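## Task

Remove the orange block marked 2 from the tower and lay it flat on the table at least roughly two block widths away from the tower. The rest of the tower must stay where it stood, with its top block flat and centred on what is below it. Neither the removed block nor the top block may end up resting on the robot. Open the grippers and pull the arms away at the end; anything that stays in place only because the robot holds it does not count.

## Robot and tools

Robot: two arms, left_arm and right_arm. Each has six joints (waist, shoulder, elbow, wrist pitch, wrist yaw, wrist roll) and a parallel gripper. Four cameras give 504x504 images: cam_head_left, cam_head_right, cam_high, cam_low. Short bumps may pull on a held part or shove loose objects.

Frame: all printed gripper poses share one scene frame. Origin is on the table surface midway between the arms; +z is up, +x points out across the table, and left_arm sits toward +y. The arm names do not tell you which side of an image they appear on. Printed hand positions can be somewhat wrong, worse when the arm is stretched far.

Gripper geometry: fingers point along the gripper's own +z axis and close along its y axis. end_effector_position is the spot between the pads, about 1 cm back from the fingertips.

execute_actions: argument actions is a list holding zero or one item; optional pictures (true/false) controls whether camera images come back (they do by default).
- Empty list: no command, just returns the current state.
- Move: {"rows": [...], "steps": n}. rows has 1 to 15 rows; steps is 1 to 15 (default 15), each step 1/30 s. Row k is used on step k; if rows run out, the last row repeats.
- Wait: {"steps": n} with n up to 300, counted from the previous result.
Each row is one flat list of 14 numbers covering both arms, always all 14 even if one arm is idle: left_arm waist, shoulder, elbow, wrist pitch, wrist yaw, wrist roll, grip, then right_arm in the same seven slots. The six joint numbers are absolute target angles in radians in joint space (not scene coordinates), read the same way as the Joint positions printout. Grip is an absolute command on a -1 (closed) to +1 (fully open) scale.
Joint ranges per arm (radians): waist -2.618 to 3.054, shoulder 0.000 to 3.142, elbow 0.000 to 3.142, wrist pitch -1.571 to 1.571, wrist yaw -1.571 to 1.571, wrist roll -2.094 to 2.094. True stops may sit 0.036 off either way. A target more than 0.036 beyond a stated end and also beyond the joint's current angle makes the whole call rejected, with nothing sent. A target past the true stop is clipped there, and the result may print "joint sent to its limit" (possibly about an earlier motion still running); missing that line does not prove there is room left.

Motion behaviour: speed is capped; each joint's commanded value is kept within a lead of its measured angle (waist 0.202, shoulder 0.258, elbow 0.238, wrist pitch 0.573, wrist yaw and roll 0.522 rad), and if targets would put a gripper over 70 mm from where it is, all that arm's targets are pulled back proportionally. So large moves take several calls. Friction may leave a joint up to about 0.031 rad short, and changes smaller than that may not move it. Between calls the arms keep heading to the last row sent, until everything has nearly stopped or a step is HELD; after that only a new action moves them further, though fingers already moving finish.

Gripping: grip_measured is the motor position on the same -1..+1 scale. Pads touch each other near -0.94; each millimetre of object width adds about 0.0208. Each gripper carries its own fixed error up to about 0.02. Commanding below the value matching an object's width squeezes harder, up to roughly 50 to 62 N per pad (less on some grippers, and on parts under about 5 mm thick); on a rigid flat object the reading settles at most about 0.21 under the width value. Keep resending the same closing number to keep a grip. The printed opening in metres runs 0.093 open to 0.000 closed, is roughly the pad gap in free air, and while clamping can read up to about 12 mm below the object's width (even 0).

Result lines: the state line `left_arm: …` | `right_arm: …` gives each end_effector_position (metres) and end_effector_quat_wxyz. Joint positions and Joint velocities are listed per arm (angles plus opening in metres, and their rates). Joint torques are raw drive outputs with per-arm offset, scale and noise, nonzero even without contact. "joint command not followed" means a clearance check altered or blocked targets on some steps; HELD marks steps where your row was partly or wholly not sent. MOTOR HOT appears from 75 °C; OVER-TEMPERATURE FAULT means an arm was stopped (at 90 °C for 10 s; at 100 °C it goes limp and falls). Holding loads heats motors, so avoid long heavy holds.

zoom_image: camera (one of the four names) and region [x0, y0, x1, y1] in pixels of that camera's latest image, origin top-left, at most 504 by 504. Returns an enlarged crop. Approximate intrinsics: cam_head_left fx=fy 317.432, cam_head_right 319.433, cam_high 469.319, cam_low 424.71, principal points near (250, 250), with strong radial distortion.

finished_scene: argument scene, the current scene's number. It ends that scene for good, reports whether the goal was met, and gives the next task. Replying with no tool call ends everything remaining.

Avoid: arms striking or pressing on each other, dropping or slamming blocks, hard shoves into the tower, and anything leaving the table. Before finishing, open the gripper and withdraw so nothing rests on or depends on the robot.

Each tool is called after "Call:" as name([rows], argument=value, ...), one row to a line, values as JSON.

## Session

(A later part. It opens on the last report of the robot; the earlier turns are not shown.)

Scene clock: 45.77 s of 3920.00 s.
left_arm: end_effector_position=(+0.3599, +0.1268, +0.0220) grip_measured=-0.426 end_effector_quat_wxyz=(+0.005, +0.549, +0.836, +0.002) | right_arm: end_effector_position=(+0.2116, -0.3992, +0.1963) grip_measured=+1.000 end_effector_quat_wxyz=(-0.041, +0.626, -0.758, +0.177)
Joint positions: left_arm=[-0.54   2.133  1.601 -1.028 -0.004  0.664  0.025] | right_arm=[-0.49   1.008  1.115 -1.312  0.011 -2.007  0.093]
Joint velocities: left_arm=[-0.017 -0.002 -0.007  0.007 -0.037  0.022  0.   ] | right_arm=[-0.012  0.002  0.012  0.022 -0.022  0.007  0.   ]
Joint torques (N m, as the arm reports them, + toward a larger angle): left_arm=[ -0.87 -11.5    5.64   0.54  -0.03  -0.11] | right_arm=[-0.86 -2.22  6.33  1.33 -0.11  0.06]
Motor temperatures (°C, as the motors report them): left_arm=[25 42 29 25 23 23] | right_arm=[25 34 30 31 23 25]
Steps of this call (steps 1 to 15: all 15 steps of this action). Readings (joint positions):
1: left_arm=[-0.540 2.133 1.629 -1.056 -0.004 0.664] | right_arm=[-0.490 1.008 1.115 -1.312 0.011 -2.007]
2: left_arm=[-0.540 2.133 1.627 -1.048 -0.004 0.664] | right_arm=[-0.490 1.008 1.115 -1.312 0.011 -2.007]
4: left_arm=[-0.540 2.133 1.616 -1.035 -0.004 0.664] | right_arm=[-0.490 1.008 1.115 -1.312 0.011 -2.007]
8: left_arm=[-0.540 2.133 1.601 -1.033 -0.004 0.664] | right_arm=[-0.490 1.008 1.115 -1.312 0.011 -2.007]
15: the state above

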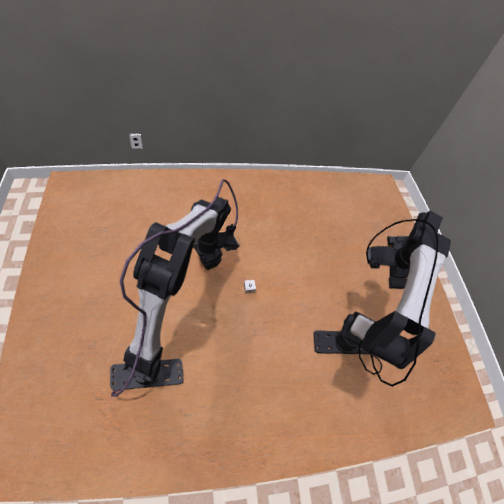

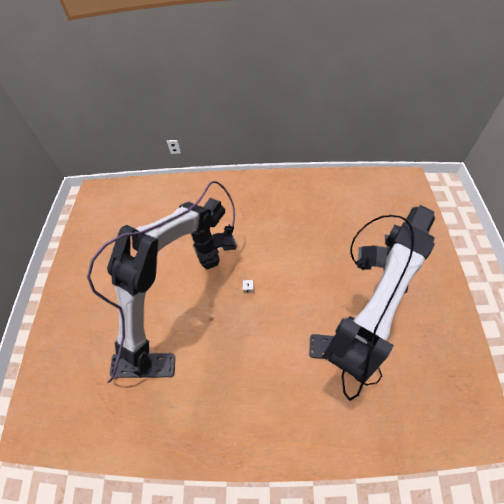

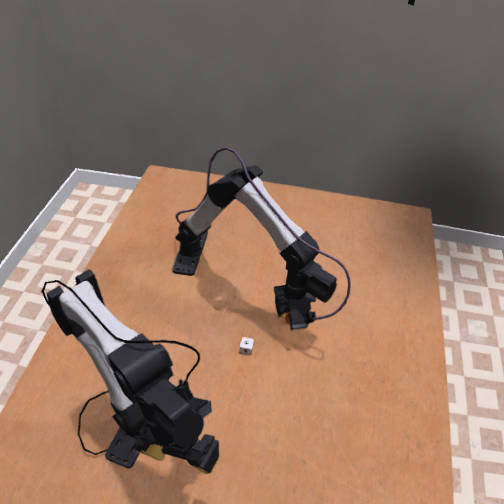

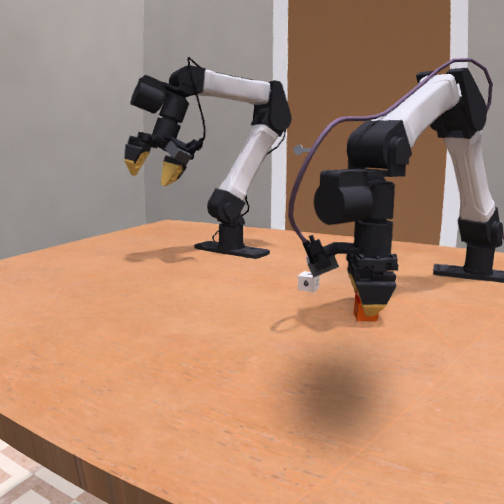

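Down on the table. Releasing, then regrasping the red block.

Call:
execute_actions([
  {"rows":[[-0.55,2.13,1.585,-1.02,0,0.66,-0.4,-0.5,1.0,1.1,-1.3,0,-2.0,1],[-0.55,2.13,1.585,-1.02,0,0.66,-0.3,-0.5,1.0,1.1,-1.3,0,-2.0,1],[-0.55,2.13,1.585,-1.02,0,0.66,-0.2,-0.5,1.0,1.1,-1.3,0,-2.0,1],[-0.55,2.13,1.585,-1.02,0,0.66,-0.1,-0.5,1.0,1.1,-1.3,0,-2.0,1]],"steps":8},
], pictures=false)

Call:
execute_actions([
  {"rows":[[-0.55,2.11,1.63,-1.08,0,0.66,-0.1,-0.5,1.0,1.1,-1.3,0,-2.0,1],[-0.55,2.105,1.65,-1.11,0,0.66,-0.1,-0.5,1.0,1.1,-1.3,0,-2.0,1],[-0.55,2.1,1.67,-1.14,0,0.66,-0.1,-0.5,1.0,1.1,-1.3,0,-2.0,1],[-0.55,2.09,1.697,-1.152,0,0.66,-0.1,-0.5,1.0,1.1,-1.3,0,-2.0,1]]},
], pictures=false)

Call:
execute_actions([
  {"rows":[[-0.55,2.09,1.697,-1.152,0,0.66,-0.1,-0.5,1.0,1.1,-1.3,0,-2.0,1],[-0.55,2.09,1.697,-1.152,0,0.66,-0.15,-0.5,1.0,1.1,-1.3,0,-2.0,1],[-0.55,2.09,1.697,-1.152,0,0.66,-0.2,-0.5,1.0,1.1,-1.3,0,-2.0,1],[-0.55,2.09,1.697,-1.152,0,0.66,-0.26,-0.5,1.0,1.1,-1.3,0,-2.0,1],[-0.55,2.09,1.697,-1.152,0,0.66,-0.32,-0.5,1.0,1.1,-1.3,0,-2.0,1],[-0.55,2.09,1.697,-1.152,0,0.66,-0.4,-0.5,1.0,1.1,-1.3,0,-2.0,1],[-0.55,2.09,1.697,-1.152,0,0.66,-0.55,-0.5,1.0,1.1,-1.3,0,-2.0,1]]},
])

Call:
zoom_image(camera="cam_low", region=[280,180,430,330])

Call:
execute_actions([
  {"rows":[[-0.55,2.09,1.72,-1.19,0,0.66,-0.55,-0.5,1.0,1.1,-1.3,0,-2.0,1],[-0.55,2.09,1.74,-1.21,0,0.66,-0.55,-0.5,1.0,1.1,-1.3,0,-2.0,1],[-0.55,2.09,1.76,-1.23,0,0.66,-0.55,-0.5,1.0,1.1,-1.3,0,-2.0,1],[-0.55,2.10,1.78,-1.25,0,0.66,-0.55,-0.5,1.0,1.1,-1.3,0,-2.0,1],[-0.55,2.11,1.80,-1.26,0,0.66,-0.55,-0.5,1.0,1.1,-1.3,0,-2.0,1],[-0.57,2.12,1.82,-1.26,0,0.66,-0.55,-0.5,1.0,1.1,-1.3,0,-2.0,1],[-0.59,2.13,1.83,-1.26,0,0.66,-0.55,-0.5,1.0,1.1,-1.3,0,-2.0,1],[-0.62,2.14,1.83,-1.26,0,0.66,-0.55,-0.5,1.0,1.1,-1.3,0,-2.0,1],[-0.65,2.148,1.83,-1.26,0,0.66,-0.55,-0.5,1.0,1.1,-1.3,0,-2.0,1],[-0.68,2.148,1.83,-1.26,0,0.66,-0.55,-0.5,1.0,1.1,-1.3,0,-2.0,1],[-0.71,2.148,1.83,-1.26,0,0.66,-0.55,-0.5,1.0,1.1,-1.3,0,-2.0,1],[-0.74,2.148,1.83,-1.25,0,0.66,-0.55,-0.5,1.0,1.1,-1.3,0,-2.0,1],[-0.77,2.148,1.83,-1.24,0,0.66,-0.55,-0.5,1.0,1.1,-1.3,0,-2.0,1],[-0.80,2.148,1.83,-1.23,0,0.66,-0.55,-0.5,1.0,1.1,-1.3,0,-2.0,1],[-0.83,2.148,1.83,-1.22,0,0.66,-0.55,-0.5,1.0,1.1,-1.3,0,-2.0,1]]},
], pictures=false)

Call:
execute_actions([
  {"rows":[[-0.85,2.148,1.82,-1.21,0,0.66,-0.55,-0.5,1.0,1.1,-1.3,0,-2.0,1],[-0.87,2.148,1.81,-1.2,0,0.66,-0.55,-0.5,1.0,1.1,-1.3,0,-2.0,1],[-0.89,2.148,1.8,-1.19,0,0.66,-0.55,-0.5,1.0,1.1,-1.3,0,-2.0,1],[-0.905,2.148,1.79,-1.18,0,0.66,-0.55,-0.5,1.0,1.1,-1.3,0,-2.0,1],[-0.92,2.148,1.78,-1.17,0,0.66,-0.55,-0.5,1.0,1.1,-1.3,0,-2.0,1],[-0.93,2.148,1.77,-1.165,0,0.66,-0.55,-0.5,1.0,1.1,-1.3,0,-2.0,1],[-0.94,2.148,1.76,-1.165,0,0.66,-0.55,-0.5,1.0,1.1,-1.3,0,-2.0,1],[-0.943,2.148,1.75,-1.165,0,0.66,-0.55,-0.5,1.0,1.1,-1.3,0,-2.0,1]]},
], pictures=false)

Call:
execute_actions([
  {"steps":10},
])

Call:
zoom_image(camera="cam_low", region=[260,200,360,300])

Scene clock: 70.33 s of 3920.00 s.
left_arm: end_effector_position=(+0.3602, +0.1267, +0.0220) grip_measured=-0.103 end_effector_quat_wxyz=(+0.006, +0.549, +0.836, +0.002) | right_arm: end_effector_position=(+0.2116, -0.3992, +0.1963) grip_measured=+1.000 end_effector_quat_wxyz=(-0.041, +0.626, -0.758, +0.177)
Joint positions: left_arm=[-0.54   2.133  1.601 -1.027 -0.004  0.664  0.04 ] | right_arm=[-0.49   1.008  1.115 -1.312  0.011 -2.007  0.093]
Joint velocities: left_arm=[-0.007  0.007 -0.002  0.037  0.022 -0.022 -0.   ] | right_arm=[ 0.007 -0.007  0.007 -0.037  0.022 -0.022  0.   ]
Joint torques (N m, as the arm reports them, + toward a larger angle): left_arm=[ -0.82 -11.49   5.24   0.5   -0.03  -0.12] | right_arm=[-0.83 -2.23  6.29  1.34 -0.1   0.05]
Motor temperatures (°C, as the motors report them): left_arm=[25 46 29 25 23 23] | right_arm=[25 32 31 31 23 25]
Steps of this call (steps 1 to 15: the robot went on to your last target; steps 16 to 90: nothing new was sent; then 21.30 s passed at rest; steps 91 to 98: all 8 steps of this action). Readings (joint positions):
91: left_arm=[-0.540 2.133 1.601 -1.027 -0.004 0.664] | right_arm=[-0.490 1.008 1.115 -1.312 0.011 -2.007]
92: left_arm=[-0.540 2.133 1.601 -1.027 -0.004 0.664] | right_arm=[-0.490 1.008 1.115 -1.312 0.011 -2.007]
94: left_arm=[-0.540 2.133 1.601 -1.027 -0.004 0.664] | right_arm=[-0.490 1.008 1.115 -1.312 0.011 -2.007]
98: the state above

Scene clock: 70.83 s of 3920.00 s.
left_arm: end_effector_position=(+0.3607, +0.1264, +0.0523) grip_measured=-0.102 end_effector_quat_wxyz=(+0.006, +0.549, +0.836, +0.002) | right_arm: end_effector_position=(+0.2116, -0.3992, +0.1963) grip_measured=+1.000 end_effector_quat_wxyz=(-0.041, +0.626, -0.758, +0.177)
Joint positions: left_arm=[-0.54   2.106  1.683 -1.135 -0.004  0.664  0.04 ] | right_arm=[-0.49   1.008  1.115 -1.312  0.011 -2.007  0.093]
Joint velocities: left_arm=[ 0.007 -0.012  0.002  0.007  0.022  0.066 -0.001] | right_arm=[-0.007 -0.027 -0.007 -0.051  0.007 -0.051  0.   ]
Joint torques (N m, as the arm reports them, + toward a larger angle): left_arm=[ -0.85 -12.31   8.06   0.31  -0.04  -0.11] | right_arm=[-0.85 -2.23  6.32  1.34 -0.1   0.06]
Motor temperatures (°C, as the motors report them): left_arm=[25 46 29 25 23 23] | right_arm=[25 32 31 31 23 25]
Steps of this call (steps 1 to 15: all 15 steps of this action). Readings (joint positions):
1: left_arm=[-0.540 2.133 1.603 -1.032 -0.004 0.664] | right_arm=[-0.490 1.008 1.115 -1.312 0.011 -2.007]
2: left_arm=[-0.540 2.133 1.610 -1.045 -0.004 0.664] | right_arm=[-0.490 1.008 1.115 -1.312 0.011 -2.007]
4: left_arm=[-0.540 2.133 1.638 -1.084 -0.004 0.664] | right_arm=[-0.490 1.008 1.115 -1.312 0.011 -2.007]
8: left_arm=[-0.540 2.115 1.679 -1.113 -0.004 0.664] | right_arm=[-0.490 1.008 1.115 -1.312 0.011 -2.007]
15: the state above

Scene clock: 71.33 s of 3920.00 s.
left_arm: end_effector_position=(+0.3595, +0.1271, +0.0523) grip_measured=-0.431 end_effector_quat_wxyz=(+0.004, +0.549, +0.836, +0.002) | right_arm: end_effector_position=(+0.2116, -0.3992, +0.1963) grip_measured=+1.000 end_effector_quat_wxyz=(-0.041, +0.626, -0.758, +0.177)
Joint positions: left_arm=[-0.54   2.106  1.683 -1.14  -0.004  0.664  0.024] | right_arm=[-0.49   1.008  1.115 -1.312  0.011 -2.007  0.093]
Joint velocities: left_arm=[-0.002  0.002 -0.012 -0.037  0.007  0.037 -0.   ] | right_arm=[ 0.002  0.012  0.002 -0.022 -0.081  0.022  0.   ]
Joint torques (N m, as the arm reports them, + toward a larger angle): left_arm=[ -0.84 -12.32   8.06   0.3   -0.04  -0.11] | right_arm=[-0.84 -2.2   6.31  1.33 -0.1   0.05]
Motor temperatures (°C, as the motors report them): left_arm=[25 46 29 25 23 23] | right_arm=[25 32 31 31 23 25]
Steps of this call (steps 1 to 15: all 15 steps of this action). Readings (joint positions):
1: left_arm=[-0.540 2.106 1.683 -1.135 -0.004 0.664] | right_arm=[-0.490 1.008 1.115 -1.312 0.011 -2.007]
2: left_arm=[-0.540 2.106 1.683 -1.137 -0.004 0.664] | right_arm=[-0.490 1.008 1.115 -1.312 0.011 -2.007]
4: left_arm=[-0.540 2.106 1.683 -1.138 -0.004 0.664] | right_arm=[-0.490 1.008 1.115 -1.312 0.011 -2.007]
8: left_arm=[-0.540 2.106 1.683 -1.139 -0.004 0.664] | right_arm=[-0.490 1.008 1.115 -1.312 0.011 -2.007]
15: the state above

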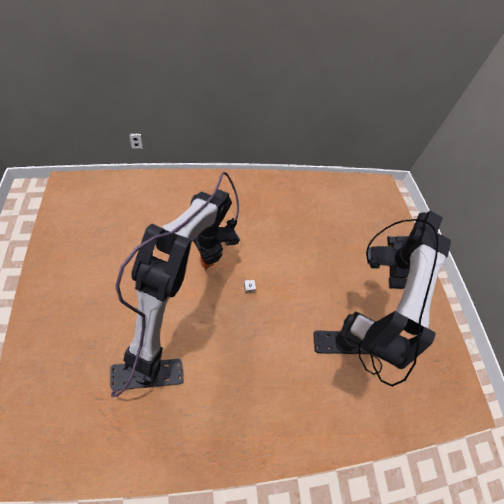

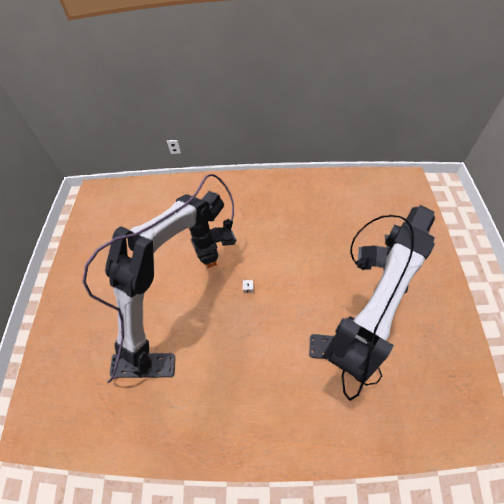

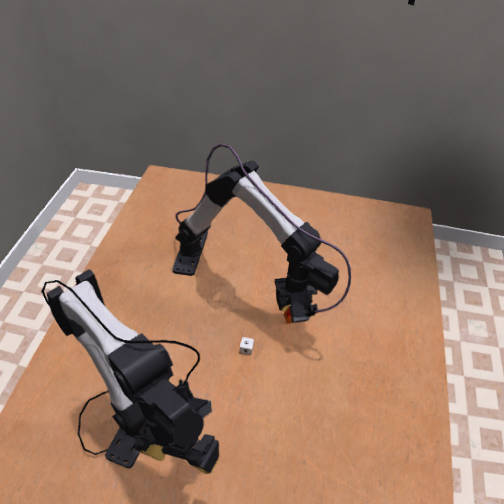

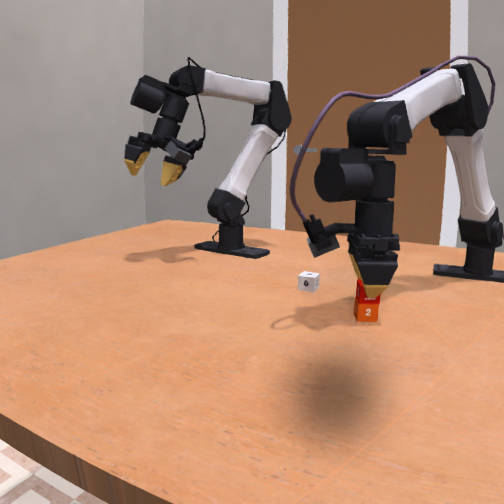

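Region (280, 180, 430, 330) of cam_low's 504x504 image, scaled by 3.360, with more detail than that image has.

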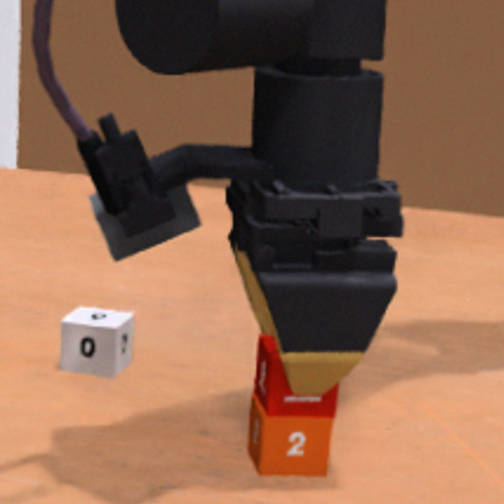

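Scene clock: 71.83 s of 3920.00 s.
left_arm: end_effector_position=(+0.3188, +0.0429, +0.0773) grip_measured=-0.431 end_effector_quat_wxyz=(+0.016, +0.640, +0.769, +0.003) | right_arm: end_effector_position=(+0.2116, -0.3992, +0.1963) grip_measured=+1.000 end_effector_quat_wxyz=(-0.041, +0.626, -0.758, +0.177)
Joint positions: left_arm=[-0.765  2.13   1.819 -1.227 -0.006  0.664  0.024] | right_arm=[-0.49   1.008  1.115 -1.312  0.011 -2.007  0.093]
Joint velocities: left_arm=[-1.033  0.154 -0.012 -0.007 -0.022 -0.007  0.001] | right_arm=[-0.002 -0.007 -0.012  0.022 -0.066  0.066  0.   ]
Joint torques (N m, as the arm reports them, + toward a larger angle): left_arm=[ -0.24 -10.81   8.     0.53  -0.02  -0.11] | right_arm=[-0.85 -2.21  6.31  1.34 -0.1   0.06]
Motor temperatures (°C, as the motors report them): left_arm=[25 46 29 25 23 23] | right_arm=[25 32 31 31 23 25]
Steps of this call (steps 1 to 15: all 15 steps of this action). Readings (joint positions):
1: left_arm=[-0.540 2.106 1.687 -1.146 -0.004 0.664] | right_arm=[-0.490 1.008 1.115 -1.312 0.011 -2.007]
2: left_arm=[-0.540 2.106 1.695 -1.158 -0.004 0.664] | right_arm=[-0.490 1.008 1.115 -1.312 0.011 -2.007]
4: left_arm=[-0.540 2.106 1.726 -1.188 -0.004 0.664] | right_arm=[-0.490 1.008 1.115 -1.312 0.011 -2.007]
8: left_arm=[-0.555 2.106 1.802 -1.223 -0.005 0.664] | right_arm=[-0.490 1.008 1.115 -1.312 0.011 -2.007]
15: the state above

Scene clock: 72.33 s of 3920.00 s.
left_arm: end_effector_position=(+0.2612, -0.0057, +0.0592) grip_measured=-0.432 end_effector_quat_wxyz=(+0.006, +0.705, +0.709, -0.002) | right_arm: end_effector_position=(+0.2116, -0.3992, +0.1963) grip_measured=+1.000 end_effector_quat_wxyz=(-0.041, +0.626, -0.758, +0.177)
Joint positions: left_arm=[-0.943  2.139  1.762 -1.18   0.002  0.664  0.024] | right_arm=[-0.49   1.008  1.115 -1.312  0.011 -2.007  0.093]
Joint velocities: left_arm=[-0.007  0.002  0.002 -0.022 -0.007 -0.051 -0.   ] | right_arm=[-0.002 -0.002 -0.017 -0.037 -0.037  0.022  0.   ]
Joint torques (N m, as the arm reports them, + toward a larger angle): left_arm=[  0.01 -10.82   5.97   0.52  -0.09  -0.11] | right_arm=[-0.86 -2.24  6.29  1.34 -0.11  0.06]
Motor temperatures (°C, as the motors report them): left_arm=[25 46 29 25 23 23] | right_arm=[25 32 31 31 23 25]
Steps of this call (steps 1 to 15: all 15 steps of this action). Readings (joint positions):
1: left_arm=[-0.800 2.134 1.819 -1.225 -0.005 0.664] | right_arm=[-0.490 1.008 1.115 -1.312 0.011 -2.007]
2: left_arm=[-0.832 2.137 1.819 -1.222 -0.003 0.664] | right_arm=[-0.490 1.008 1.115 -1.312 0.011 -2.007]
4: left_arm=[-0.883 2.139 1.816 -1.211 -0.001 0.664] | right_arm=[-0.490 1.008 1.115 -1.312 0.011 -2.007]
8: left_arm=[-0.936 2.139 1.783 -1.185 0.002 0.664] | right_arm=[-0.490 1.008 1.115 -1.312 0.011 -2.007]
15: the state above

Scene clock: 72.67 s of 3920.00 s.
left_arm: end_effector_position=(+0.2617, -0.0063, +0.0592) grip_measured=-0.432 end_effector_quat_wxyz=(+0.008, +0.705, +0.709, -0.002) | right_arm: end_effector_position=(+0.2116, -0.3992, +0.1963) grip_measured=+1.000 end_effector_quat_wxyz=(-0.041, +0.626, -0.758, +0.177)
Joint positions: left_arm=[-0.943  2.139  1.762 -1.177  0.002  0.664  0.024] | right_arm=[-0.49   1.008  1.115 -1.312  0.011 -2.007  0.093]
Joint velocities: left_arm=[-0.002 -0.017 -0.002 -0.007  0.007  0.051  0.   ] | right_arm=[-0.002 -0.007 -0.012 -0.022  0.007 -0.007  0.   ]
Joint torques (N m, as the arm reports them, + toward a larger angle): left_arm=[ -0.02 -10.79   5.81   0.58  -0.09  -0.1 ] | right_arm=[-0.81 -2.2   6.33  1.33 -0.11  0.06]
Motor temperatures (°C, as the motors report them): left_arm=[25 46 29 25 23 23] | right_arm=[25 32 31 31 23 25]
Steps of this call (steps 1 to 10: the robot went on to your last target). Readings (joint positions):
1: left_arm=[-0.943 2.139 1.762 -1.180 0.002 0.664] | right_arm=[-0.490 1.008 1.115 -1.312 0.011 -2.007]
2: left_arm=[-0.943 2.139 1.762 -1.179 0.002 0.664] | right_arm=[-0.490 1.008 1.115 -1.312 0.011 -2.007]
4: left_arm=[-0.943 2.139 1.762 -1.178 0.002 0.664] | right_arm=[-0.490 1.008 1.115 -1.312 0.011 -2.007]
8: left_arm=[-0.943 2.139 1.762 -1.177 0.002 0.664] | right_arm=[-0.490 1.008 1.115 -1.312 0.011 -2.007]
10: the state above

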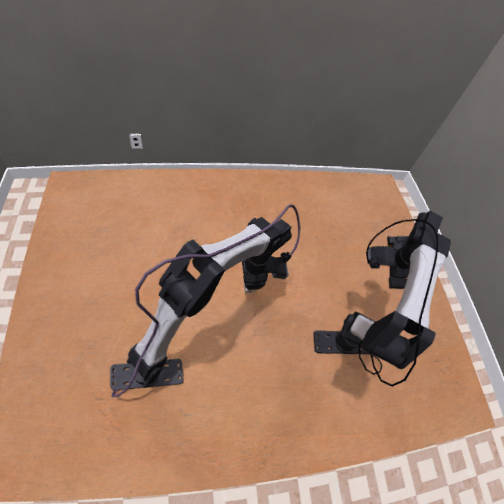

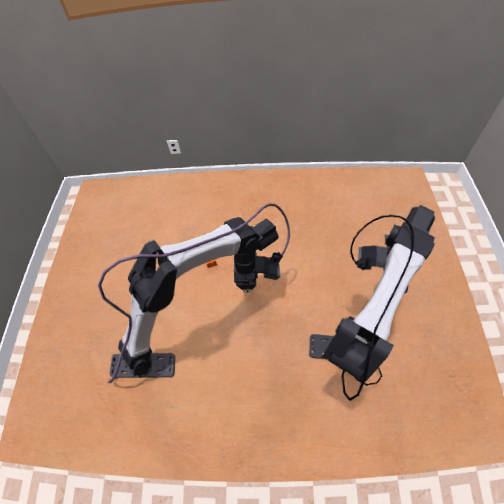

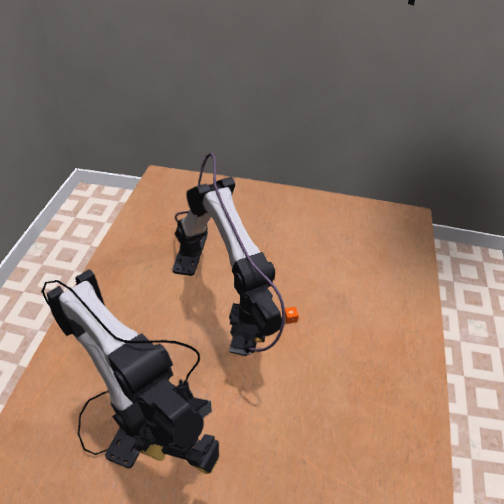

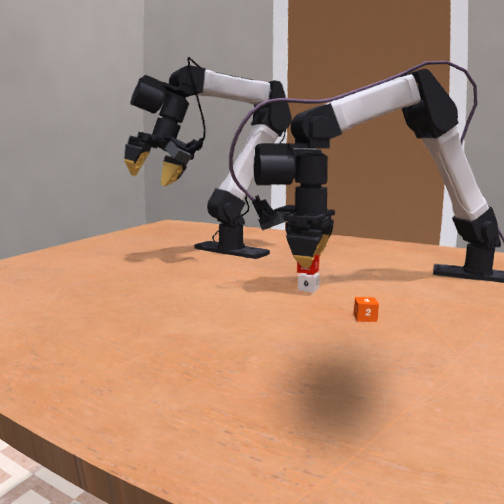

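Region (260, 200, 360, 300) of cam_low's 504x504 image, scaled by 5.040, with more detail than that image has.

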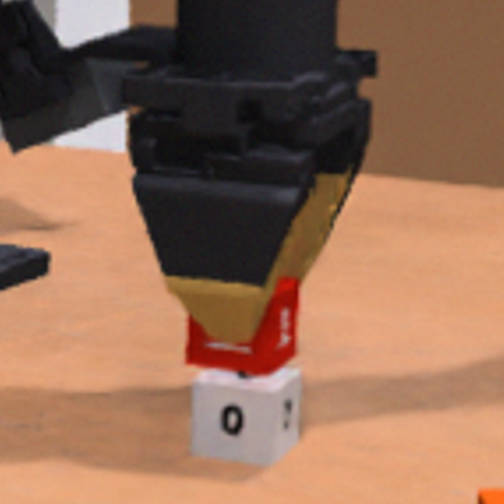

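Call:
execute_actions([
  {"rows":[[-0.94,2.138,1.74,-1.155,0,0.66,-0.55,-0.5,1.0,1.1,-1.3,0,-2.0,1],[-0.94,2.138,1.735,-1.15,0,0.66,-0.55,-0.5,1.0,1.1,-1.3,0,-2.0,1],[-0.94,2.138,1.73,-1.146,0,0.66,-0.55,-0.5,1.0,1.1,-1.3,0,-2.0,1],[-0.94,2.138,1.725,-1.144,0,0.66,-0.55,-0.5,1.0,1.1,-1.3,0,-2.0,1],[-0.94,2.138,1.72,-1.144,0,0.66,-0.55,-0.5,1.0,1.1,-1.3,0,-2.0,1]]},
])

Call:
zoom_image(camera="cam_low", region=[260,200,360,300])

Scene clock: 78.03 s of 3920.00 s.
left_arm: end_effector_position=(+0.2600, -0.0042, +0.0525) grip_measured=-0.432 end_effector_quat_wxyz=(+0.005, +0.705, +0.709, -0.001) | right_arm: end_effector_position=(+0.2116, -0.3992, +0.1963) grip_measured=+1.000 end_effector_quat_wxyz=(-0.041, +0.626, -0.758, +0.177)
Joint positions: left_arm=[-0.943  2.139  1.734 -1.157  0.002  0.664  0.024] | right_arm=[-0.49   1.008  1.115 -1.312  0.011 -2.007  0.093]
Joint velocities: left_arm=[-0.002 -0.017 -0.007  0.007  0.022 -0.066 -0.   ] | right_arm=[-0.007 -0.002  0.002 -0.007  0.037  0.051  0.   ]
Joint torques (N m, as the arm reports them, + toward a larger angle): left_arm=[  0.12 -11.57   5.66   0.56  -0.1   -0.11] | right_arm=[-0.83 -2.2   6.29  1.33 -0.1   0.05]
Motor temperatures (°C, as the motors report them): left_arm=[25 47 29 25 23 23] | right_arm=[25 32 31 31 23 25]
Steps of this call (steps 1 to 15: the robot went on to your last target; steps 16 to 90: nothing new was sent; then 1.87 s passed at rest; steps 91 to 105: all 15 steps of this action). Readings (joint positions):
91: left_arm=[-0.943 2.139 1.762 -1.176 0.002 0.664] | right_arm=[-0.490 1.008 1.115 -1.312 0.011 -2.007]
92: left_arm=[-0.943 2.139 1.759 -1.172 0.002 0.664] | right_arm=[-0.490 1.008 1.115 -1.312 0.011 -2.007]
94: left_arm=[-0.943 2.139 1.750 -1.164 0.002 0.664] | right_arm=[-0.490 1.008 1.115 -1.312 0.011 -2.007]
98: left_arm=[-0.943 2.139 1.734 -1.160 0.002 0.664] | right_arm=[-0.490 1.008 1.115 -1.312 0.011 -2.007]
105: the state above

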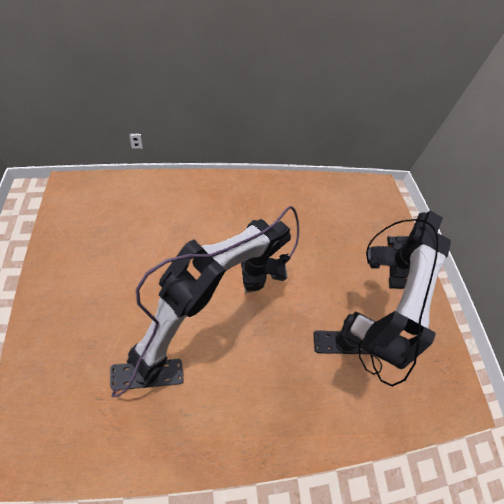

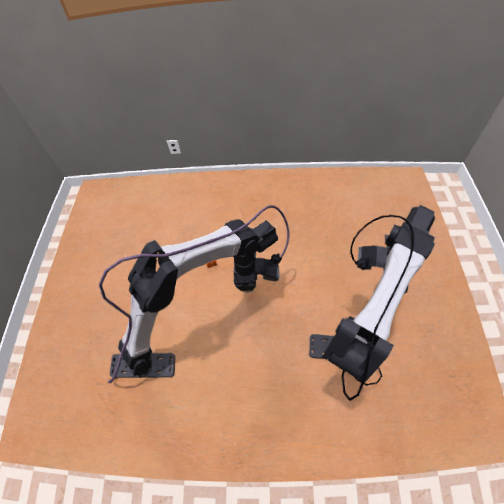

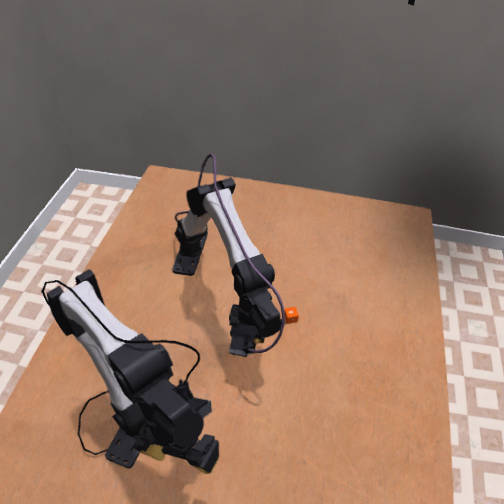

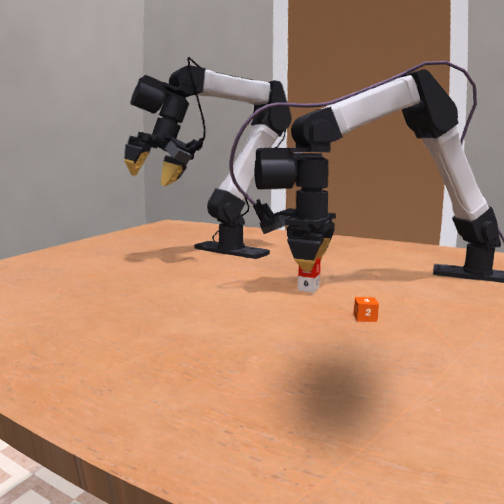

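Region (260, 200, 360, 300) of cam_low's 504x504 image, scaled by 5.040, with more detail than that image has.

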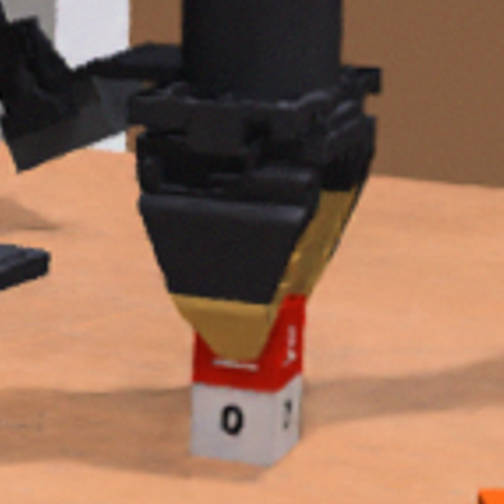

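Call:
execute_actions([
  {"rows":[[-0.94,2.138,1.725,-1.15,0,0.66,-0.4,-0.5,1.0,1.1,-1.3,0,-2.0,1],[-0.94,2.138,1.725,-1.15,0,0.66,-0.3,-0.5,1.0,1.1,-1.3,0,-2.0,1],[-0.94,2.138,1.725,-1.15,0,0.66,-0.2,-0.5,1.0,1.1,-1.3,0,-2.0,1],[-0.94,2.138,1.725,-1.15,0,0.66,0.3,-0.5,1.0,1.1,-1.3,0,-2.0,1]],"steps":10},
], pictures=false)

Call:
execute_actions([
  {"rows":[[-0.94,2.12,1.77,-1.21,0,0.66,0.3,-0.5,1.0,1.1,-1.3,0,-2.0,1],[-0.94,2.11,1.81,-1.25,0,0.66,0.3,-0.5,1.0,1.1,-1.3,0,-2.0,1],[-0.94,2.1,1.85,-1.3,0,0.66,0.3,-0.5,1.0,1.1,-1.3,0,-2.0,1],[-0.94,2.08,1.89,-1.35,0,0.66,0.3,-0.5,1.0,1.1,-1.3,0,-2.0,1],[-0.94,2.05,1.9,-1.4,0,0.66,0.3,-0.5,1.0,1.1,-1.3,0,-2.0,1],[-0.94,2.0,1.9,-1.4,0,0.66,0.3,-0.5,1.0,1.1,-1.3,0,-2.0,1],[-0.94,1.95,1.9,-1.4,0,0.66,0.3,-0.5,1.0,1.1,-1.3,0,-2.0,1]]},
], pictures=false)

Call:
execute_actions([
  {"rows":[[-0.3,1.5,1.6,-1.4,0,0.66,0.3,-0.5,1.0,1.1,-1.3,0,-2.0,1]]},
])

Call:
zoom_image(camera="cam_high", region=[200,280,310,390])

Scene clock: 86.33 s of 3920.00 s.
left_arm: end_effector_position=(+0.2601, -0.0043, +0.0525) grip_measured=+0.298 end_effector_quat_wxyz=(+0.005, +0.705, +0.709, -0.001) | right_arm: end_effector_position=(+0.2116, -0.3992, +0.1963) grip_measured=+1.000 end_effector_quat_wxyz=(-0.041, +0.626, -0.758, +0.177)
Joint positions: left_arm=[-0.943  2.139  1.734 -1.156  0.002  0.664  0.059] | right_arm=[-0.49   1.008  1.115 -1.312  0.011 -2.007  0.093]
Joint velocities: left_arm=[ 0.002  0.017  0.017 -0.095  0.007  0.007  0.001] | right_arm=[-0.007  0.017  0.012 -0.037  0.022 -0.037  0.   ]
Joint torques (N m, as the arm reports them, + toward a larger angle): left_arm=[  0.19 -11.48   6.02   0.48  -0.09  -0.11] | right_arm=[-0.84 -2.26  6.3   1.33 -0.11  0.05]
Motor temperatures (°C, as the motors report them): left_arm=[25 48 29 25 23 23] | right_arm=[25 32 31 31 23 25]
Steps of this call (steps 1 to 15: the robot went on to your last target; steps 16 to 90: nothing new was sent; then 4.97 s passed at rest; steps 91 to 100: all 10 steps of this action). Readings (joint positions):
91: left_arm=[-0.943 2.139 1.734 -1.156 0.002 0.664] | right_arm=[-0.490 1.008 1.115 -1.312 0.011 -2.007]
92: left_arm=[-0.943 2.139 1.734 -1.156 0.002 0.664] | right_arm=[-0.490 1.008 1.115 -1.312 0.011 -2.007]
94: left_arm=[-0.943 2.139 1.734 -1.156 0.002 0.664] | right_arm=[-0.490 1.008 1.115 -1.312 0.011 -2.007]
98: left_arm=[-0.943 2.139 1.734 -1.156 0.002 0.664] | right_arm=[-0.490 1.008 1.115 -1.312 0.011 -2.007]
100: the state above

Scene clock: 86.83 s of 3920.00 s.
left_arm: end_effector_position=(+0.2522, +0.0056, +0.1741) grip_measured=+0.298 end_effector_quat_wxyz=(+0.084, +0.703, +0.706, -0.011) | right_arm: end_effector_position=(+0.2116, -0.3992, +0.1963) grip_measured=+1.000 end_effector_quat_wxyz=(-0.041, +0.626, -0.758, +0.177)
Joint positions: left_arm=[-0.943  1.931  1.901 -1.371  0.002  0.664  0.059] | right_arm=[-0.49   1.008  1.115 -1.312  0.011 -2.007  0.093]
Joint velocities: left_arm=[-0.002  0.071 -0.007 -0.11  -0.066 -0.051 -0.001] | right_arm=[-0.017 -0.002 -0.007 -0.007 -0.022 -0.007  0.   ]
Joint torques (N m, as the arm reports them, + toward a larger angle): left_arm=[ 0.17 -8.81  7.02  0.67 -0.09 -0.12] | right_arm=[-0.84 -2.22  6.32  1.34 -0.1   0.05]
Motor temperatures (°C, as the motors report them): left_arm=[25 48 29 25 23 23] | right_arm=[25 32 32 31 23 25]
Steps of this call (steps 1 to 15: all 15 steps of this action). Readings (joint positions):
1: left_arm=[-0.943 2.139 1.738 -1.163 0.002 0.664] | right_arm=[-0.490 1.008 1.115 -1.312 0.011 -2.007]
2: left_arm=[-0.943 2.139 1.749 -1.179 0.002 0.664] | right_arm=[-0.490 1.008 1.115 -1.312 0.011 -2.007]
4: left_arm=[-0.943 2.139 1.802 -1.234 0.002 0.664] | right_arm=[-0.490 1.008 1.115 -1.312 0.011 -2.007]
8: left_arm=[-0.943 2.049 1.866 -1.309 0.002 0.664] | right_arm=[-0.490 1.008 1.115 -1.312 0.011 -2.007]
15: the state above

Scene clock: 87.33 s of 3920.00 s.
left_arm: end_effector_position=(+0.3051, +0.2463, +0.2360) grip_measured=+0.298 end_effector_quat_wxyz=(+0.151, +0.433, +0.888, +0.038) | right_arm: end_effector_position=(+0.2116, -0.3992, +0.1963) grip_measured=+1.000 end_effector_quat_wxyz=(-0.041, +0.626, -0.758, +0.177)
Joint positions: left_arm=[-0.288  1.495  1.619 -1.383 -0.012  0.662  0.059] | right_arm=[-0.49   1.008  1.115 -1.312  0.011 -2.007  0.093]
Joint velocities: left_arm=[-0.071 -0.017 -0.115 -0.037  0.037  0.037 -0.001] | right_arm=[ 0.007 -0.007  0.022 -0.022  0.007 -0.007  0.   ]
Joint torques (N m, as the arm reports them, + toward a larger angle): left_arm=[-0.57 -5.63  5.97  0.96 -0.08 -0.11] | right_arm=[-0.84 -2.22  6.32  1.33 -0.11  0.05]
Motor temperatures (°C, as the motors report them): left_arm=[25 48 29 25 23 23] | right_arm=[25 32 32 31 23 25]
Steps of this call (steps 1 to 15: all 15 steps of this action). Readings (joint positions):
1: left_arm=[-0.931 1.910 1.863 -1.351 0.009 0.664] | right_arm=[-0.490 1.008 1.115 -1.312 0.011 -2.007]
2: left_arm=[-0.906 1.872 1.801 -1.342 0.014 0.664] | right_arm=[-0.490 1.008 1.115 -1.312 0.011 -2.007]
4: left_arm=[-0.822 1.781 1.698 -1.358 0.014 0.664] | right_arm=[-0.490 1.008 1.115 -1.312 0.011 -2.007]
8: left_arm=[-0.591 1.595 1.625 -1.376 0.011 0.664] | right_arm=[-0.490 1.008 1.115 -1.312 0.011 -2.007]
15: the state above

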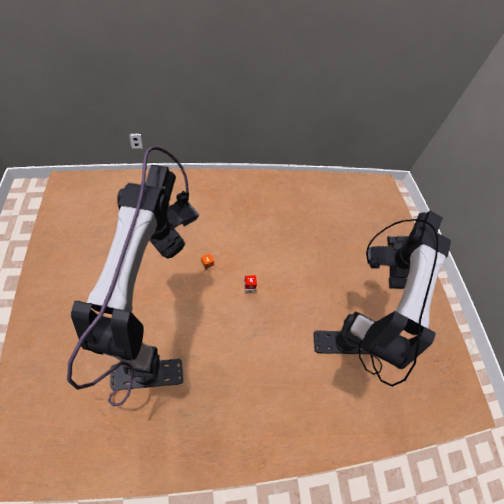

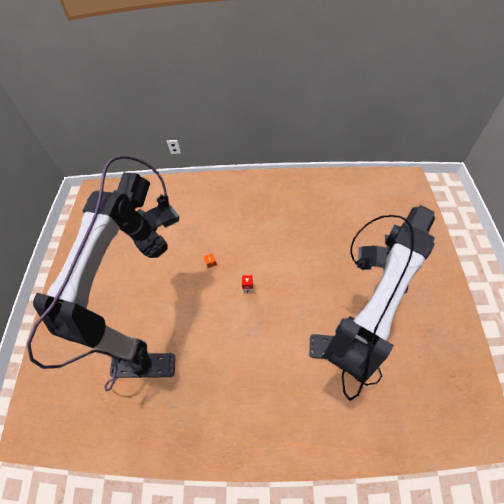

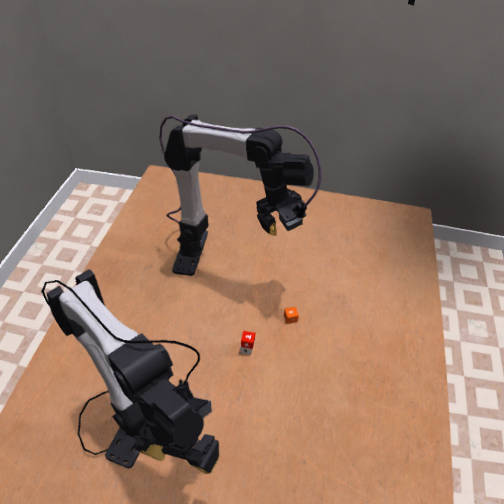

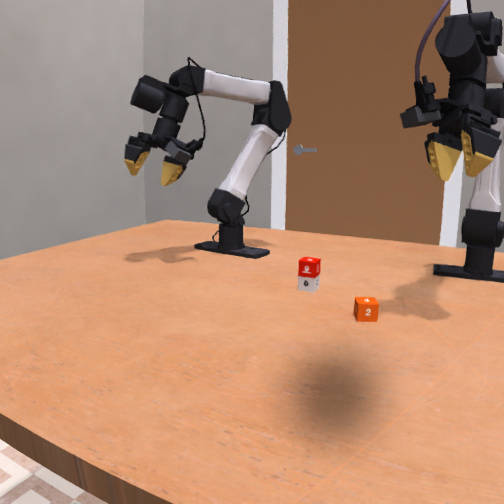

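Region (200, 280, 310, 390) of cam_high's 504x504 image, scaled by 4.582, with more detail than that image has.

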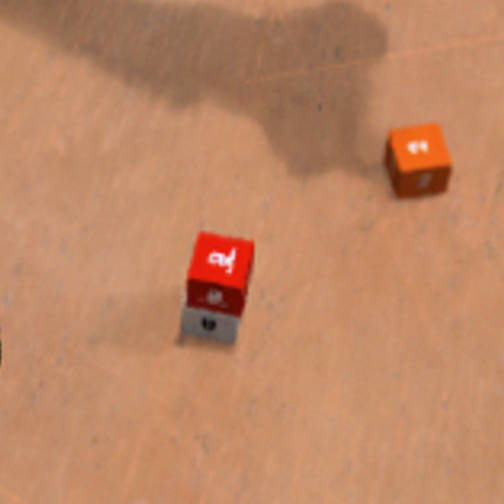

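Call:
finished_scene(scene=2)

The scene is finished: the task was done.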